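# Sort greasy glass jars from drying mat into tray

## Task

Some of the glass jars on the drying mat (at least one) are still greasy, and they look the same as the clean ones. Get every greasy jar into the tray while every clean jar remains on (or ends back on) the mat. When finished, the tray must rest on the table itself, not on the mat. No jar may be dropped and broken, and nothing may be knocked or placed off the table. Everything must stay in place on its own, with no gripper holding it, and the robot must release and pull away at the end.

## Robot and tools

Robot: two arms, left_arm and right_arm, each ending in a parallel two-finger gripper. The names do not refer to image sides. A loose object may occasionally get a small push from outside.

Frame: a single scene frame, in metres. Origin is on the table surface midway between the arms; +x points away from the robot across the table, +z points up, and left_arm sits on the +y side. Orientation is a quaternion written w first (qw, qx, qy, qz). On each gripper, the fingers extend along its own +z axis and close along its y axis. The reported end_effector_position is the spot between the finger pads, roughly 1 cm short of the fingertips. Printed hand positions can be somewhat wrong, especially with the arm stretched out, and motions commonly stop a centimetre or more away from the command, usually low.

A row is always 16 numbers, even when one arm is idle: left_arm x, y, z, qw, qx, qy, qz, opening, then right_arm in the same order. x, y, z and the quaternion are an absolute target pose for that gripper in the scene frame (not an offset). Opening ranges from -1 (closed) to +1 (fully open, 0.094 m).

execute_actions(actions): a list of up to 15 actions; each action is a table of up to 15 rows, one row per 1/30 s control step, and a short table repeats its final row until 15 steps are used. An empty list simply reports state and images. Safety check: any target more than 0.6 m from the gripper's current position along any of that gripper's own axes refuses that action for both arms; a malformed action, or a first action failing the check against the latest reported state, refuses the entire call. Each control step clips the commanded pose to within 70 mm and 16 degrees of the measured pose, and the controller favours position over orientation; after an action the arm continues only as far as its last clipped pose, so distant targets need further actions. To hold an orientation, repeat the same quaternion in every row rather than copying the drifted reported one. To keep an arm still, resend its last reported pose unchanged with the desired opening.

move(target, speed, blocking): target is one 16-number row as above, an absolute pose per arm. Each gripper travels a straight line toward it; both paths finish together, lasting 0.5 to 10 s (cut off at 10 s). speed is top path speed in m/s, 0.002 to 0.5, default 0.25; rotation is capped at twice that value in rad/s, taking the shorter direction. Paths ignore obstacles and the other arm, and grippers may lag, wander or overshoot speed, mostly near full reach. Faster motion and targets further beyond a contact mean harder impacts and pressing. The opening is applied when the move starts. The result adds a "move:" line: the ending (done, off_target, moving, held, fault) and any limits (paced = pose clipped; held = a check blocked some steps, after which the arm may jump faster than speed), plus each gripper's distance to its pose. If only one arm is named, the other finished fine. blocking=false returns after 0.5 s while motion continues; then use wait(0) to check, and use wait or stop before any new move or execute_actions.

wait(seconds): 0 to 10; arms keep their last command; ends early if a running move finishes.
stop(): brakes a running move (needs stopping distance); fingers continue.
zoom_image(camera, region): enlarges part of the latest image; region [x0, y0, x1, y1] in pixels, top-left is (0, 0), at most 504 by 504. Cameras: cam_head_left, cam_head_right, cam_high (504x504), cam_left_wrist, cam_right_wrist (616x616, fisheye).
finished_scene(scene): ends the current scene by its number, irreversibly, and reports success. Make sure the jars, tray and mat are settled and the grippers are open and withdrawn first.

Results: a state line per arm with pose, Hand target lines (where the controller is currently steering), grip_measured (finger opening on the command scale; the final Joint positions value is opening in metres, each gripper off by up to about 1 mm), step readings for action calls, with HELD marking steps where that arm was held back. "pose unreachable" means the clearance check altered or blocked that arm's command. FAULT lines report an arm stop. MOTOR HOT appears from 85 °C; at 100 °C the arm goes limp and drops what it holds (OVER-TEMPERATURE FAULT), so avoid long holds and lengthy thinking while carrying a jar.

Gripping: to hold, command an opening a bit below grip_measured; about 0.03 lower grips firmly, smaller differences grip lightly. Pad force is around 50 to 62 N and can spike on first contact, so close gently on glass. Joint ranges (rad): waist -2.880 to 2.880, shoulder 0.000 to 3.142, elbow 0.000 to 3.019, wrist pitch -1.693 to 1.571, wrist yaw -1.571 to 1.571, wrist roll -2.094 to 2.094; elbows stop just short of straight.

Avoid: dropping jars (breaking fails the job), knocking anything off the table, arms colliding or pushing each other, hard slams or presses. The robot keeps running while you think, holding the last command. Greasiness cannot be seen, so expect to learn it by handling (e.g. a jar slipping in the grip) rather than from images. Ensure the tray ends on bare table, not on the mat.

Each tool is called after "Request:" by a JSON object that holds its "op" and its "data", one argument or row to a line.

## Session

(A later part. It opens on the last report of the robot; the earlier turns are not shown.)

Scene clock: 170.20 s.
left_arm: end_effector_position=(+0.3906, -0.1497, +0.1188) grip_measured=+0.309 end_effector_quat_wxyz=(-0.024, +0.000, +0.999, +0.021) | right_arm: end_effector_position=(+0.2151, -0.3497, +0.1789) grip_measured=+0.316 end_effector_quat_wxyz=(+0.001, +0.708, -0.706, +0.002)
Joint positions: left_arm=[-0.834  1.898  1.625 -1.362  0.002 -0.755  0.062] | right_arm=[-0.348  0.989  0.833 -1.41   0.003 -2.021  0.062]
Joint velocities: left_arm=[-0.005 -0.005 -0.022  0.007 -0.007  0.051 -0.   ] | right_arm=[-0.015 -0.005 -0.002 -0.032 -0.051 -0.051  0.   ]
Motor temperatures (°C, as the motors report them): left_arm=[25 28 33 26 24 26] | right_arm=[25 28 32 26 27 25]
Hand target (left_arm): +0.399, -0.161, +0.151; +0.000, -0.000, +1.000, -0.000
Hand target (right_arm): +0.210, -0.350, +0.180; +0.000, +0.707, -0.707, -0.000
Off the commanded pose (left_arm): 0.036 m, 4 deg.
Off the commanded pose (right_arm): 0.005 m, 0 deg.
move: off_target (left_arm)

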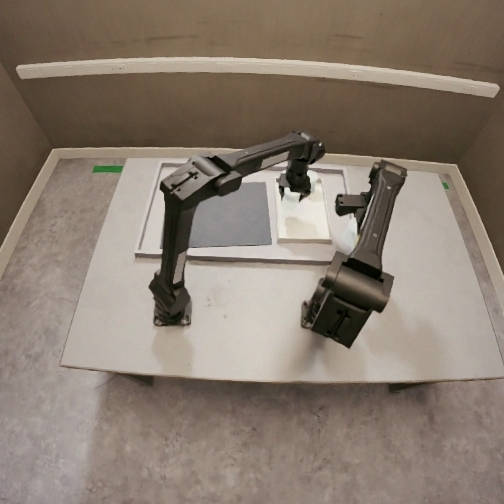

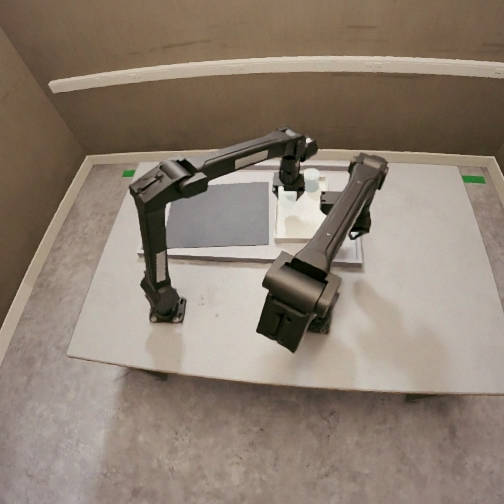

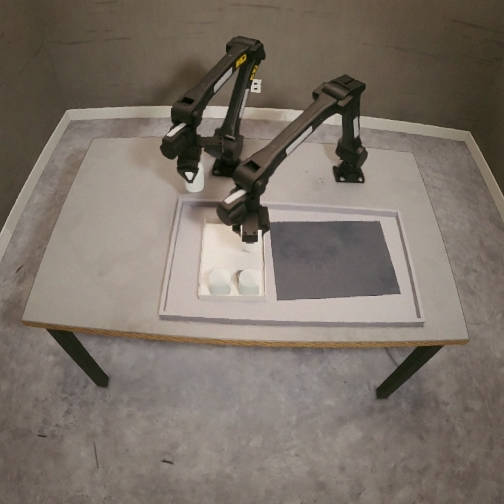

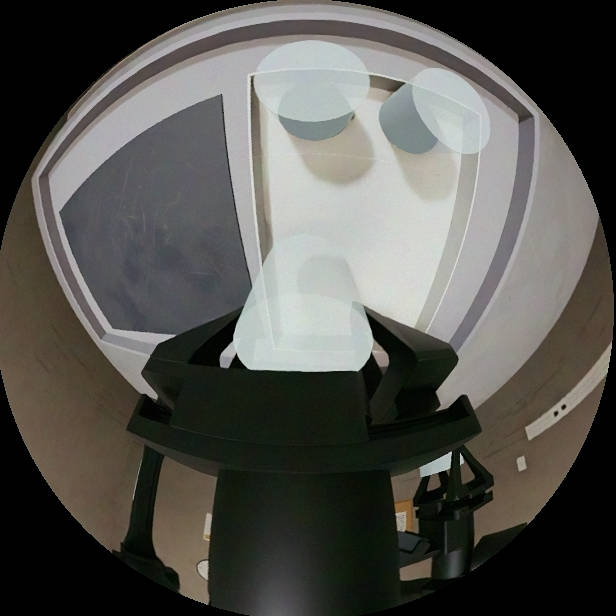

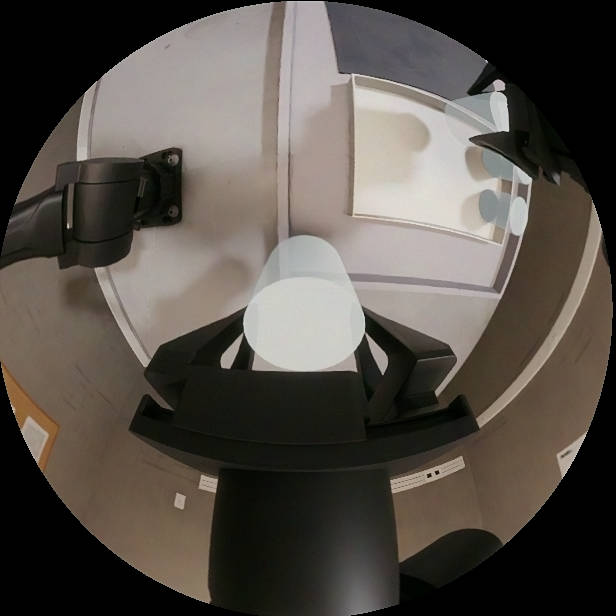

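Request:
{"op": "move", "data": {
  "target": [0.35,0.235,0.13,0,0,1,0,0.29,0.39,0.012,0.13,0,-0.7071,0.7071,0,0.29],
  "speed": 0.2
}}

Request:
{"op": "move", "data": {
  "target": [0.35,0.232,0.062,0,0,1,0,0.29,0.385,0.008,0.056,0,-0.7071,0.7071,0,0.29],
  "speed": 0.08
}}

Scene clock: 172.93 s.
left_arm: end_effector_position=(+0.3483, +0.2349, +0.1175) grip_measured=+0.309 end_effector_quat_wxyz=(-0.018, -0.004, +1.000, +0.005) | right_arm: end_effector_position=(+0.3764, -0.0020, +0.1217) grip_measured=+0.316 end_effector_quat_wxyz=(+0.014, +0.709, -0.705, -0.003)
Joint positions: left_arm=[-0.082  1.397  0.987 -1.198 -0.01  -0.011  0.062] | right_arm=[ 0.655  1.61   1.239 -1.227  0.001 -1.019  0.062]
Joint velocities: left_arm=[ 0.005 -0.015 -0.017 -0.012  0.037  0.037 -0.001] | right_arm=[-0.005  0.005  0.012  0.012  0.007 -0.051 -0.001]
Motor temperatures (°C, as the motors report them): left_arm=[25 28 33 26 24 26] | right_arm=[25 28 33 26 27 25]
Hand target (left_arm): +0.353, +0.235, +0.127; +0.002, -0.000, +1.000, +0.003
Hand target (right_arm): +0.393, +0.010, +0.132; -0.006, +0.707, -0.707, +0.003
Off the commanded pose (left_arm): 0.013 m, 2 deg.
Off the commanded pose (right_arm): 0.021 m, 2 deg.
move: off_target (left_arm, right_arm)

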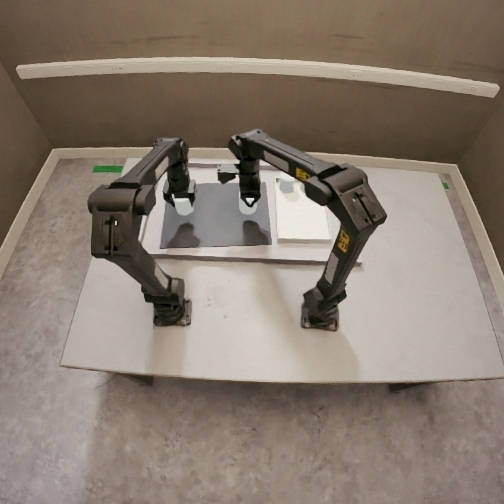

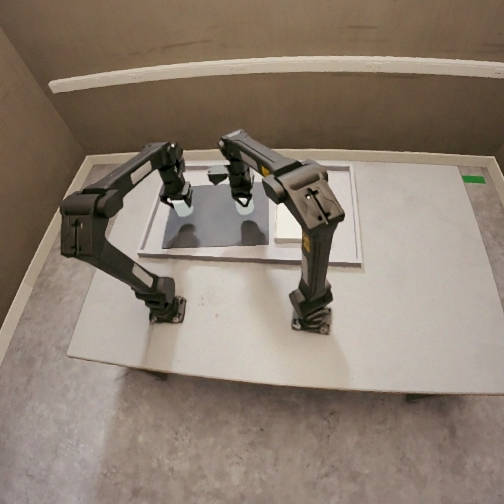

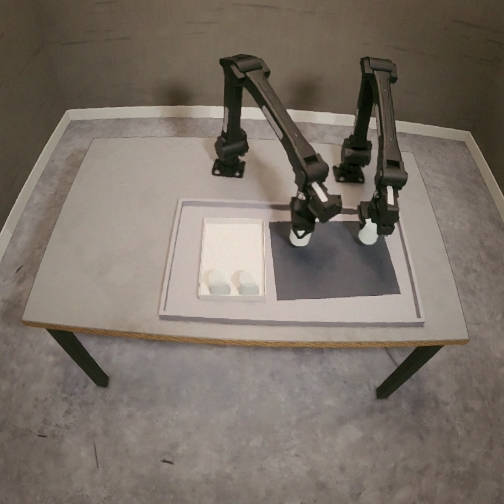

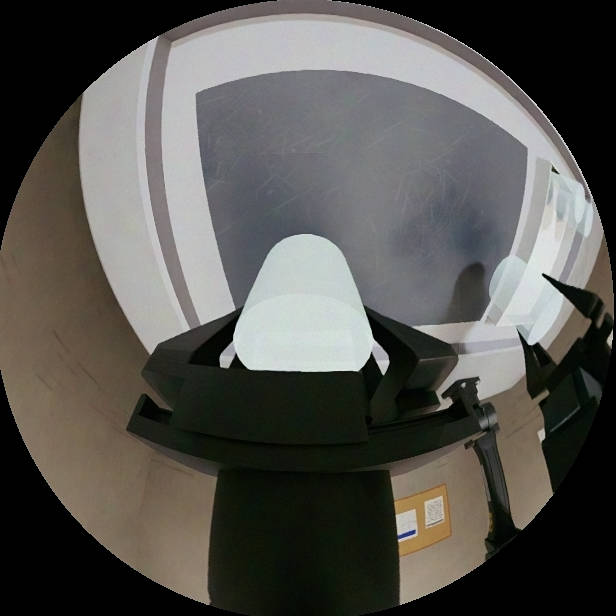

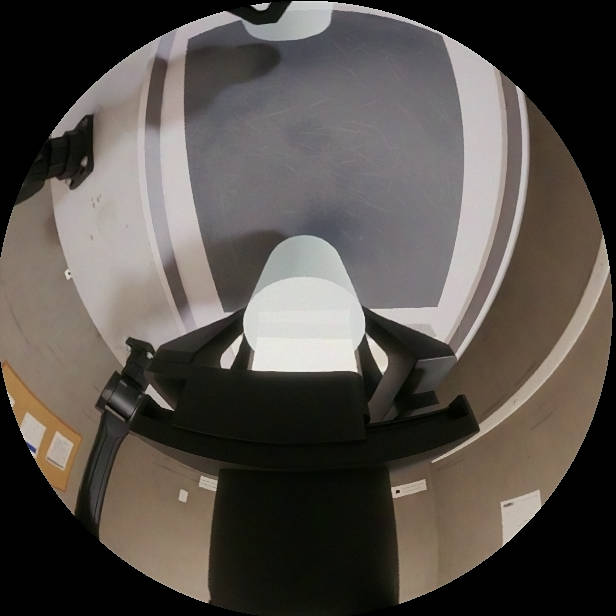

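Scene clock: 174.13 s.
left_arm: end_effector_position=(+0.3466, +0.2339, +0.0624) grip_measured=+0.309 end_effector_quat_wxyz=(-0.005, -0.004, +1.000, +0.002) | right_arm: end_effector_position=(+0.3866, +0.0043, +0.0662) grip_measured=+0.316 end_effector_quat_wxyz=(-0.004, +0.707, -0.707, +0.001)
Joint positions: left_arm=[-0.082  1.451  0.88  -1.01  -0.004 -0.011  0.062] | right_arm=[ 0.655  1.681  1.168 -1.05   0.001 -1.014  0.062]
Joint velocities: left_arm=[ 0.005 -0.005 -0.017  0.007 -0.081 -0.022 -0.001] | right_arm=[-0.024 -0.015  0.007 -0.002 -0.007 -0.037  0.   ]
Motor temperatures (°C, as the motors report them): left_arm=[25 28 33 26 24 26] | right_arm=[25 28 33 26 27 25]
Hand target (left_arm): +0.351, +0.232, +0.062; +0.000, -0.000, +1.000, +0.000
Hand target (right_arm): +0.385, +0.008, +0.056; +0.000, +0.707, -0.707, -0.000
Off the commanded pose (left_arm): 0.004 m, 1 deg.
Off the commanded pose (right_arm): 0.011 m, 0 deg.
move: off_target (right_arm)

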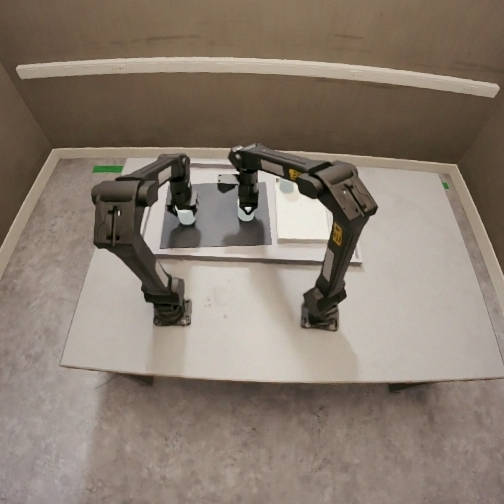

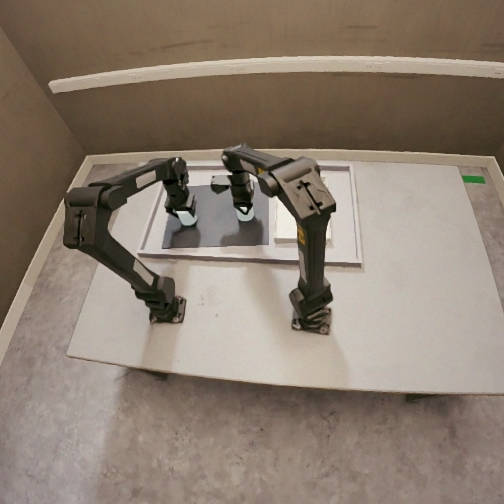

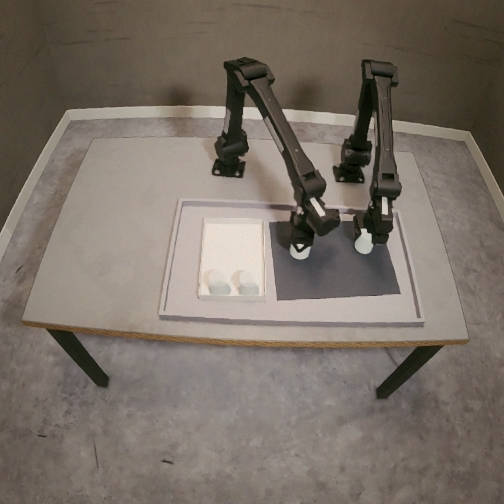

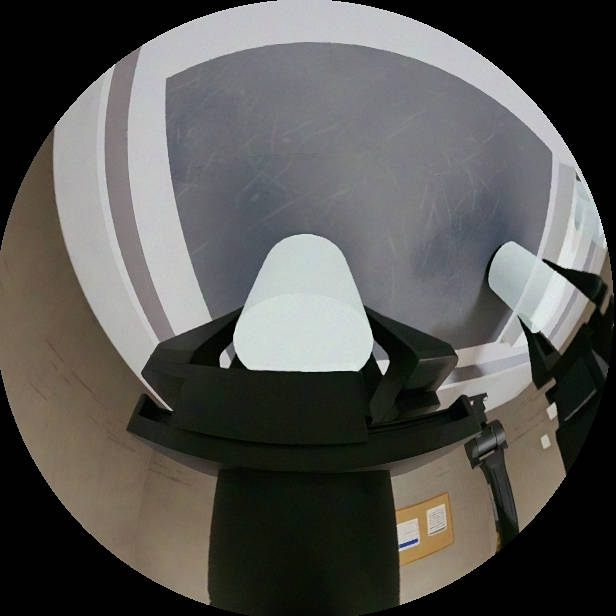

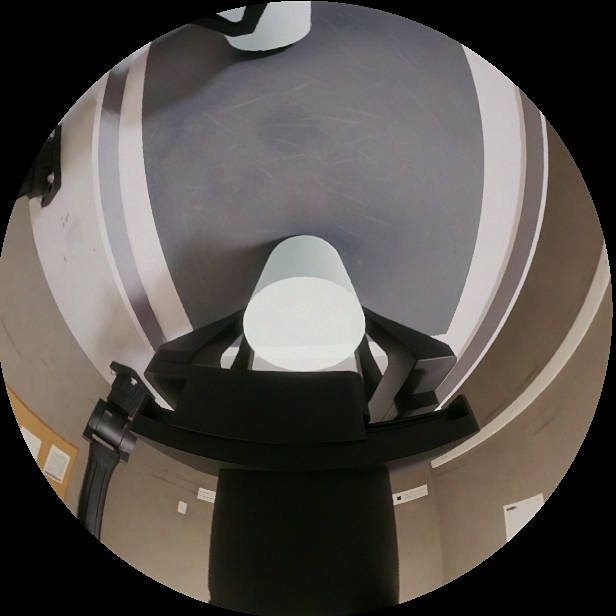

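Request:
{"op": "move", "data": {
  "target": [0.35,0.232,0.050,0,0,1,0,0.29,0.385,0.008,0.045,0,-0.7071,0.7071,0,0.29],
  "speed": 0.025
}}

Scene clock: 175.33 s.
left_arm: end_effector_position=(+0.3470, +0.2338, +0.0524) grip_measured=+0.309 end_effector_quat_wxyz=(-0.002, -0.004, +1.000, +0.002) | right_arm: end_effector_position=(+0.3880, +0.0054, +0.0601) grip_measured=+0.316 end_effector_quat_wxyz=(-0.009, +0.707, -0.707, +0.002)
Joint positions: left_arm=[-0.082  1.465  0.864 -0.975 -0.003 -0.011  0.062] | right_arm=[ 0.655  1.687  1.157 -1.022  0.    -1.013  0.062]
Joint velocities: left_arm=[ 0.005 -0.005  0.002 -0.002 -0.022 -0.022  0.   ] | right_arm=[-0.005 -0.005 -0.007  0.002 -0.007 -0.037  0.   ]
Motor temperatures (°C, as the motors report them): left_arm=[25 28 33 26 24 26] | right_arm=[25 28 32 26 27 25]
Hand target (left_arm): +0.350, +0.232, +0.050; +0.000, -0.000, +1.000, -0.000
Hand target (right_arm): +0.385, +0.008, +0.045; -0.000, +0.707, -0.707, +0.000
Off the commanded pose (left_arm): 0.004 m, 1 deg.
Off the commanded pose (right_arm): 0.016 m, 1 deg.
move: off_target (right_arm)

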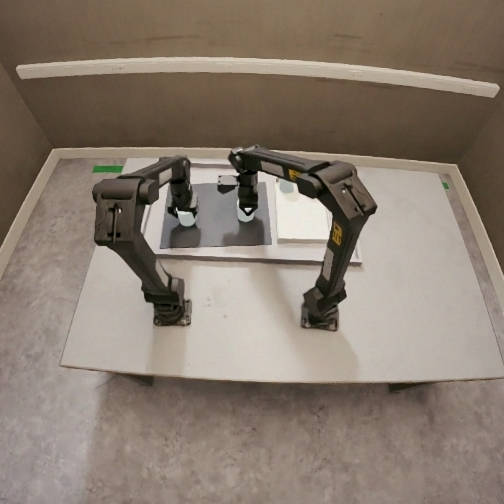

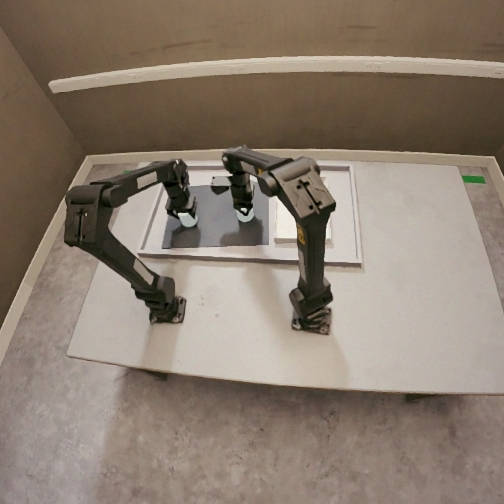

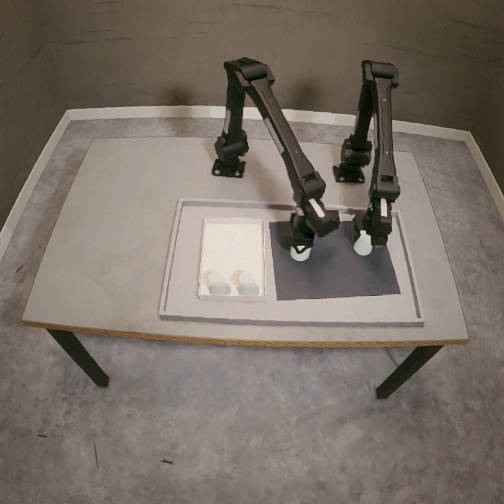

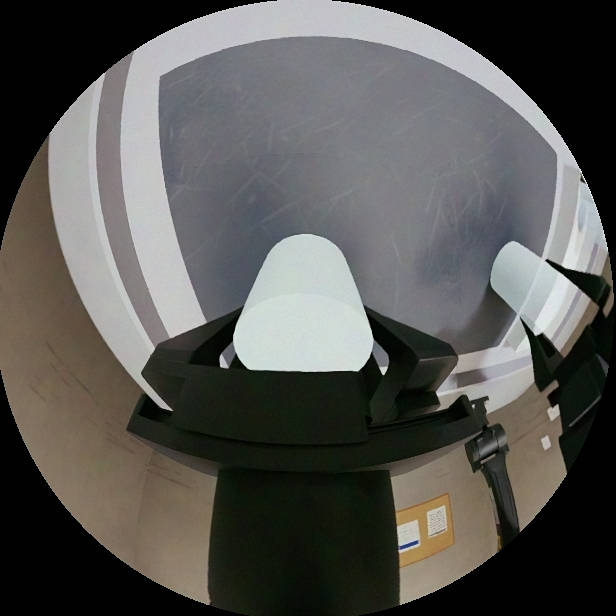

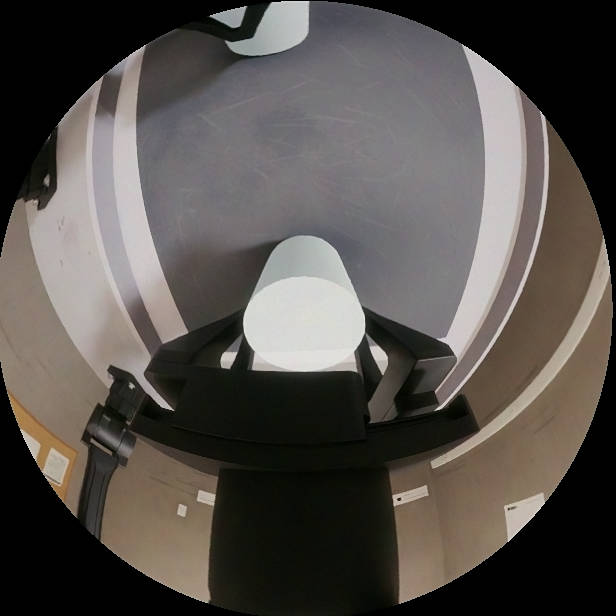

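Request:
{"op": "execute_actions", "data": {
  "actions": [
    [[0.35,0.232,0.049,0,0,1,0,0.29,0.385,0.008,0.044,0,-0.7071,0.7071,0,0.29],[0.35,0.232,0.049,0,0,1,0,0.29,0.385,0.008,0.043,0,-0.7071,0.7071,0,0.29],[0.35,0.232,0.048,0,0,1,0,0.29,0.385,0.008,0.042,0,-0.7071,0.7071,0,0.29],[0.35,0.232,0.048,0,0,1,0,0.29,0.385,0.008,0.041,0,-0.7071,0.7071,0,0.29],[0.35,0.232,0.047,0,0,1,0,0.29,0.385,0.008,0.040,0,-0.7071,0.7071,0,0.29]],
    [[0.35,0.232,0.049,0,0,1,0,0.32,0.386,0.007,0.046,0,-0.7071,0.7071,0,0.32],[0.35,0.232,0.049,0,0,1,0,0.335,0.386,0.007,0.046,0,-0.7071,0.7071,0,0.335],[0.35,0.232,0.049,0,0,1,0,0.35,0.386,0.007,0.046,0,-0.7071,0.7071,0,0.35],[0.35,0.232,0.049,0,0,1,0,0.38,0.386,0.007,0.046,0,-0.7071,0.7071,0,0.38],[0.35,0.232,0.049,0,0,1,0,0.45,0.386,0.007,0.046,0,-0.7071,0.7071,0,0.45],[0.35,0.232,0.049,0,0,1,0,0.55,0.386,0.007,0.046,0,-0.7071,0.7071,0,0.55],[0.35,0.232,0.049,0,0,1,0,0.7,0.386,0.007,0.046,0,-0.7071,0.7071,0,0.7],[0.35,0.232,0.049,0,0,1,0,0.85,0.386,0.007,0.046,0,-0.7071,0.7071,0,0.85],[0.35,0.232,0.049,0,0,1,0,1,0.386,0.007,0.046,0,-0.7071,0.7071,0,1]]
  ]
}}

Request:
{"op": "move", "data": {
  "target": [0.355,0.232,0.15,0,0,1,0,1,0.395,0.010,0.15,0,-0.7071,0.7071,0,1],
  "speed": 0.12
}}

Request:
{"op": "move", "data": {
  "target": [0.22,0.27,0.20,0,0,1,0,1,0.22,-0.22,0.20,0,-0.7071,0.7071,0,1],
  "speed": 0.3
}}

Scene clock: 176.60 s.
left_arm: end_effector_position=(+0.3477, +0.2336, +0.0505) grip_measured=+1.000 end_effector_quat_wxyz=(-0.000, -0.004, +1.000, +0.001) | right_arm: end_effector_position=(+0.3879, +0.0054, +0.0596) grip_measured=+1.000 end_effector_quat_wxyz=(-0.010, +0.707, -0.707, +0.002)
Joint positions: left_arm=[-0.082  1.468  0.861 -0.965 -0.002 -0.011  0.094] | right_arm=[ 0.655  1.687  1.156 -1.021 -0.001 -1.013  0.094]
Joint velocities: left_arm=[-0.015 -0.005 -0.017 -0.002  0.051 -0.037  0.   ] | right_arm=[-0.015 -0.015 -0.007 -0.017  0.066 -0.095  0.   ]
Motor temperatures (°C, as the motors report them): left_arm=[25 28 33 26 24 26] | right_arm=[25 28 32 26 27 25]
Hand target (left_arm): +0.350, +0.232, +0.049; +0.000, -0.000, +1.000, -0.000
Hand target (right_arm): +0.386, +0.007, +0.046; +0.000, +0.707, -0.707, +0.000
Off the commanded pose (left_arm): 0.003 m, 0 deg.
Off the commanded pose (right_arm): 0.014 m, 1 deg.
Step readings (end_effector_position; steps 1 to 15: 1st action; 16 to 30: 2nd action):
0: left_arm (+0.3470, +0.2338, +0.0524) | right_arm (+0.3880, +0.0054, +0.0601)
1: left_arm (+0.3472, +0.2338, +0.0524) | right_arm (+0.3880, +0.0054, +0.0601)
2: left_arm (+0.3474, +0.2338, +0.0524) | right_arm (+0.3881, +0.0054, +0.0601)
4: left_arm (+0.3479, +0.2338, +0.0523) | right_arm (+0.3880, +0.0054, +0.0600)
8: left_arm (+0.3476, +0.2338, +0.0508) | right_arm (+0.3880, +0.0054, +0.0598)
15: left_arm (+0.3477, +0.2338, +0.0505) | right_arm (+0.3880, +0.0054, +0.0598)
16: left_arm (+0.3477, +0.2337, +0.0505) | right_arm (+0.3880, +0.0054, +0.0598)
17: left_arm (+0.3477, +0.2337, +0.0505) | right_arm (+0.3879, +0.0054, +0.0598)
19: left_arm (+0.3477, +0.2336, +0.0505) | right_arm (+0.3879, +0.0054, +0.0598)
23: left_arm (+0.3477, +0.2336, +0.0505) | right_arm (+0.3879, +0.0054, +0.0596)
30: end_effector_position above

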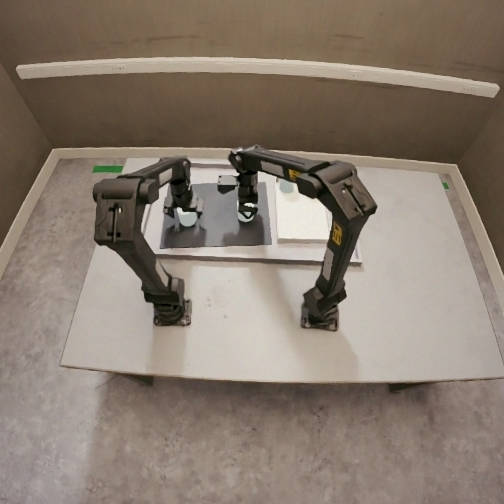

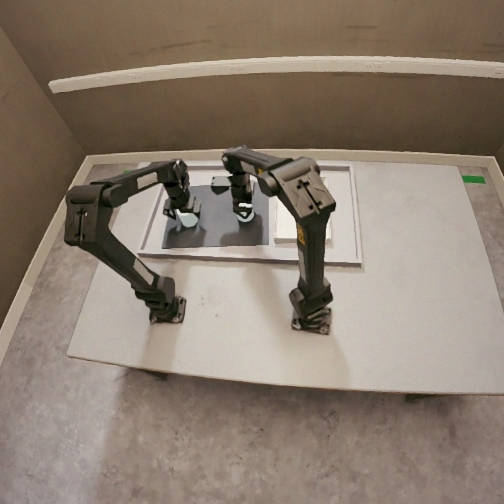

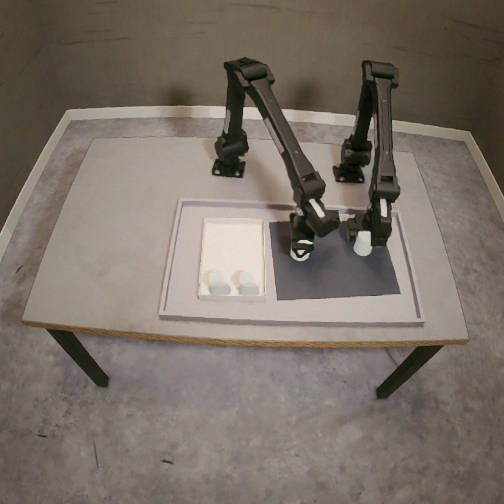

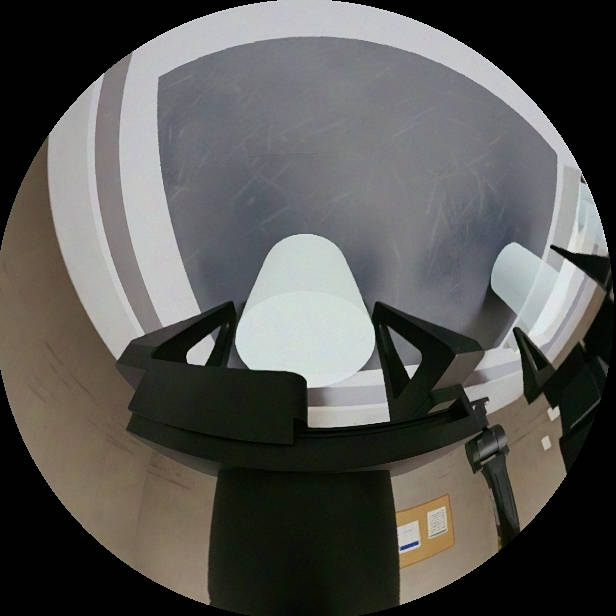

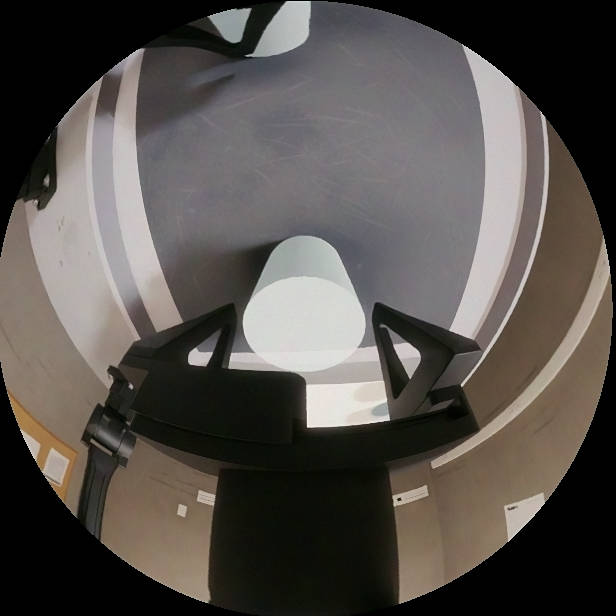

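Scene clock: 177.80 s.
left_arm: end_effector_position=(+0.3379, +0.2336, +0.1296) grip_measured=+1.000 end_effector_quat_wxyz=(-0.025, -0.004, +1.000, +0.001) | right_arm: end_effector_position=(+0.3849, +0.0036, +0.1314) grip_measured=+1.000 end_effector_quat_wxyz=(+0.017, +0.707, -0.707, -0.004)
Joint positions: left_arm=[-0.082  1.365  0.99  -1.245 -0.002 -0.011  0.094] | right_arm=[ 0.655  1.63   1.29  -1.265 -0.001 -1.013  0.094]
Joint velocities: left_arm=[ 0.005 -0.015  0.002 -0.007 -0.007 -0.037  0.   ] | right_arm=[-0.005  0.005 -0.007 -0.002 -0.051  0.022  0.   ]
Motor temperatures (°C, as the motors report them): left_arm=[25 28 33 26 24 26] | right_arm=[25 28 33 26 27 25]
Hand target (left_arm): +0.352, +0.232, +0.150; +0.000, +0.000, +1.000, +0.000
Hand target (right_arm): +0.394, +0.010, +0.150; -0.000, +0.707, -0.707, +0.000
Off the commanded pose (left_arm): 0.027 m, 3 deg.
Off the commanded pose (right_arm): 0.022 m, 2 deg.
move: off_target (left_arm, right_arm)

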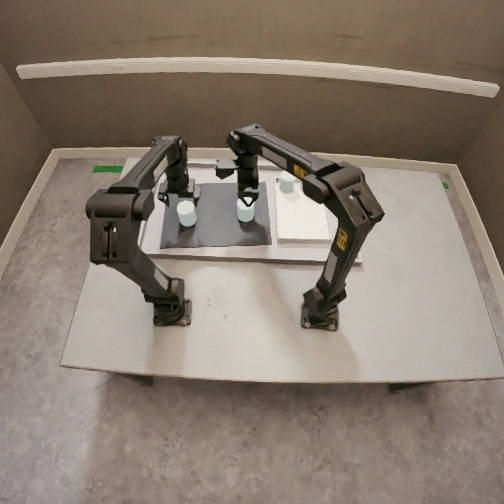

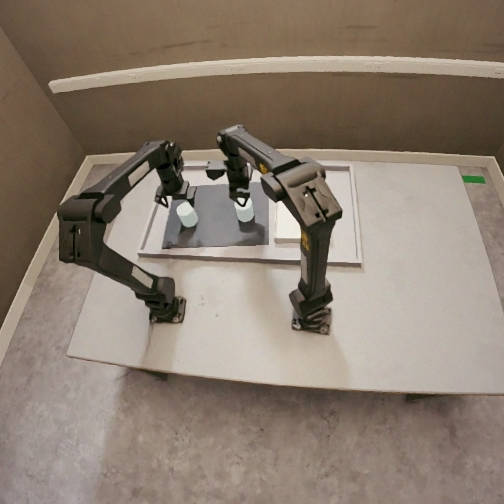

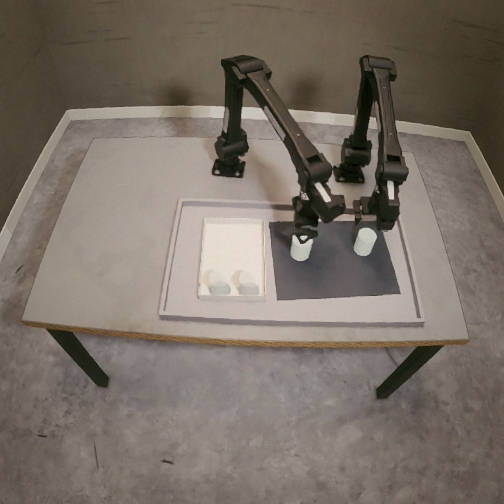

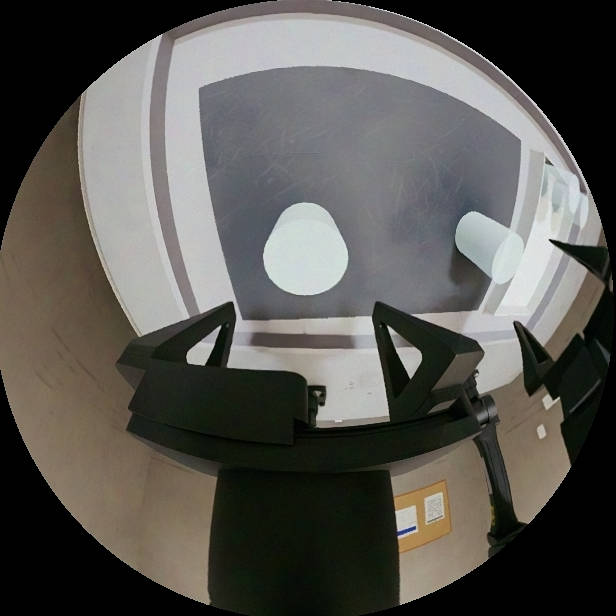

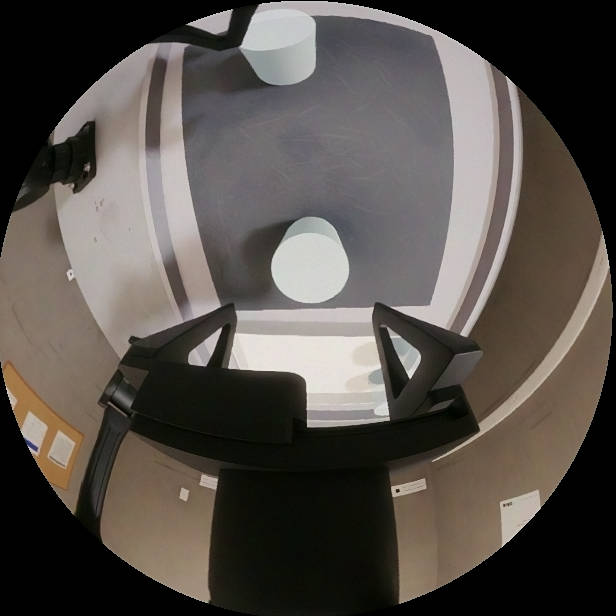

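Scene clock: 179.43 s.
left_arm: end_effector_position=(+0.2212, +0.2674, +0.1984) grip_measured=+1.000 end_effector_quat_wxyz=(+0.004, +0.003, +1.000, +0.002) | right_arm: end_effector_position=(+0.2238, -0.2177, +0.2043) grip_measured=+1.000 end_effector_quat_wxyz=(-0.010, +0.705, -0.709, +0.011)
Joint positions: left_arm=[ 0.058  0.951  0.862 -1.473 -0.002  0.143  0.094] | right_arm=[ 0.205  0.918  0.859 -1.483  0.004 -1.458  0.094]
Joint velocities: left_arm=[-0.015 -0.005 -0.007 -0.002  0.051 -0.022  0.   ] | right_arm=[-0.005 -0.005 -0.022  0.012  0.051 -0.066  0.   ]
Motor temperatures (°C, as the motors report them): left_arm=[25 28 33 26 24 26] | right_arm=[25 28 32 26 27 25]
Hand target (left_arm): +0.218, +0.270, +0.199; +0.000, -0.000, +1.000, +0.001
Hand target (right_arm): +0.218, -0.219, +0.198; +0.003, +0.707, -0.707, -0.001
Off the commanded pose (left_arm): 0.003 m, 1 deg.
Off the commanded pose (right_arm): 0.006 m, 2 deg.
move: done

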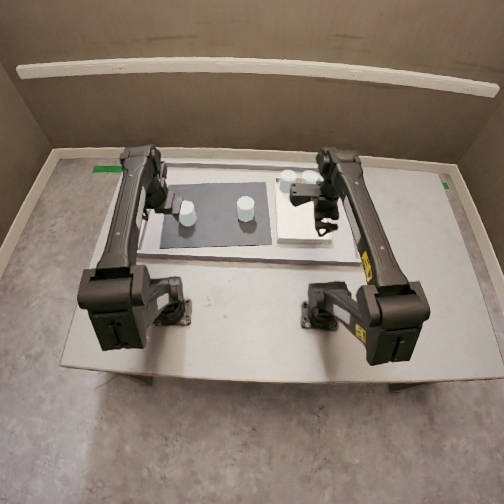

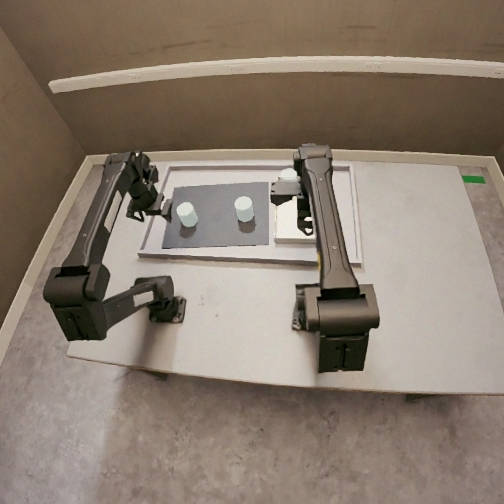

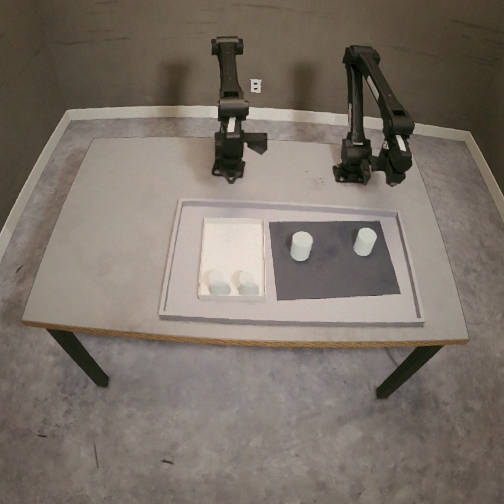

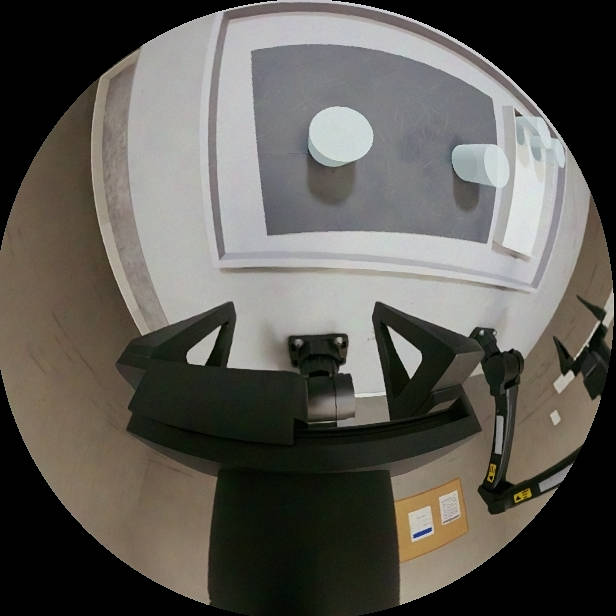

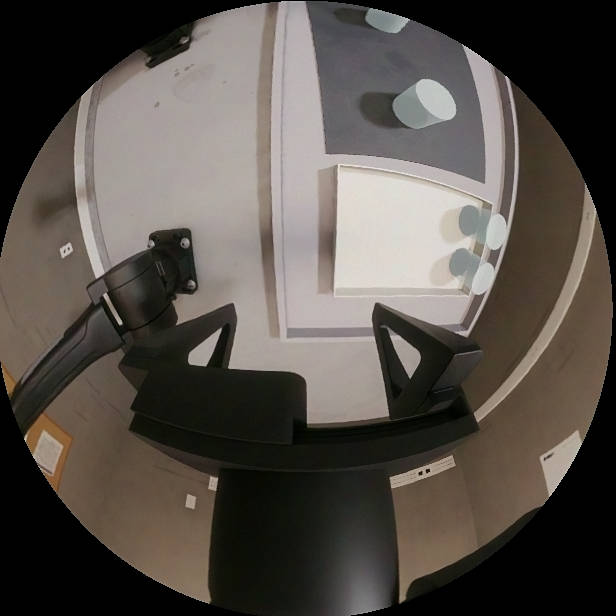

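Request:
{"op": "finished_scene", "data": {
  "scene": 1
}}

The scene is finished: the task was done.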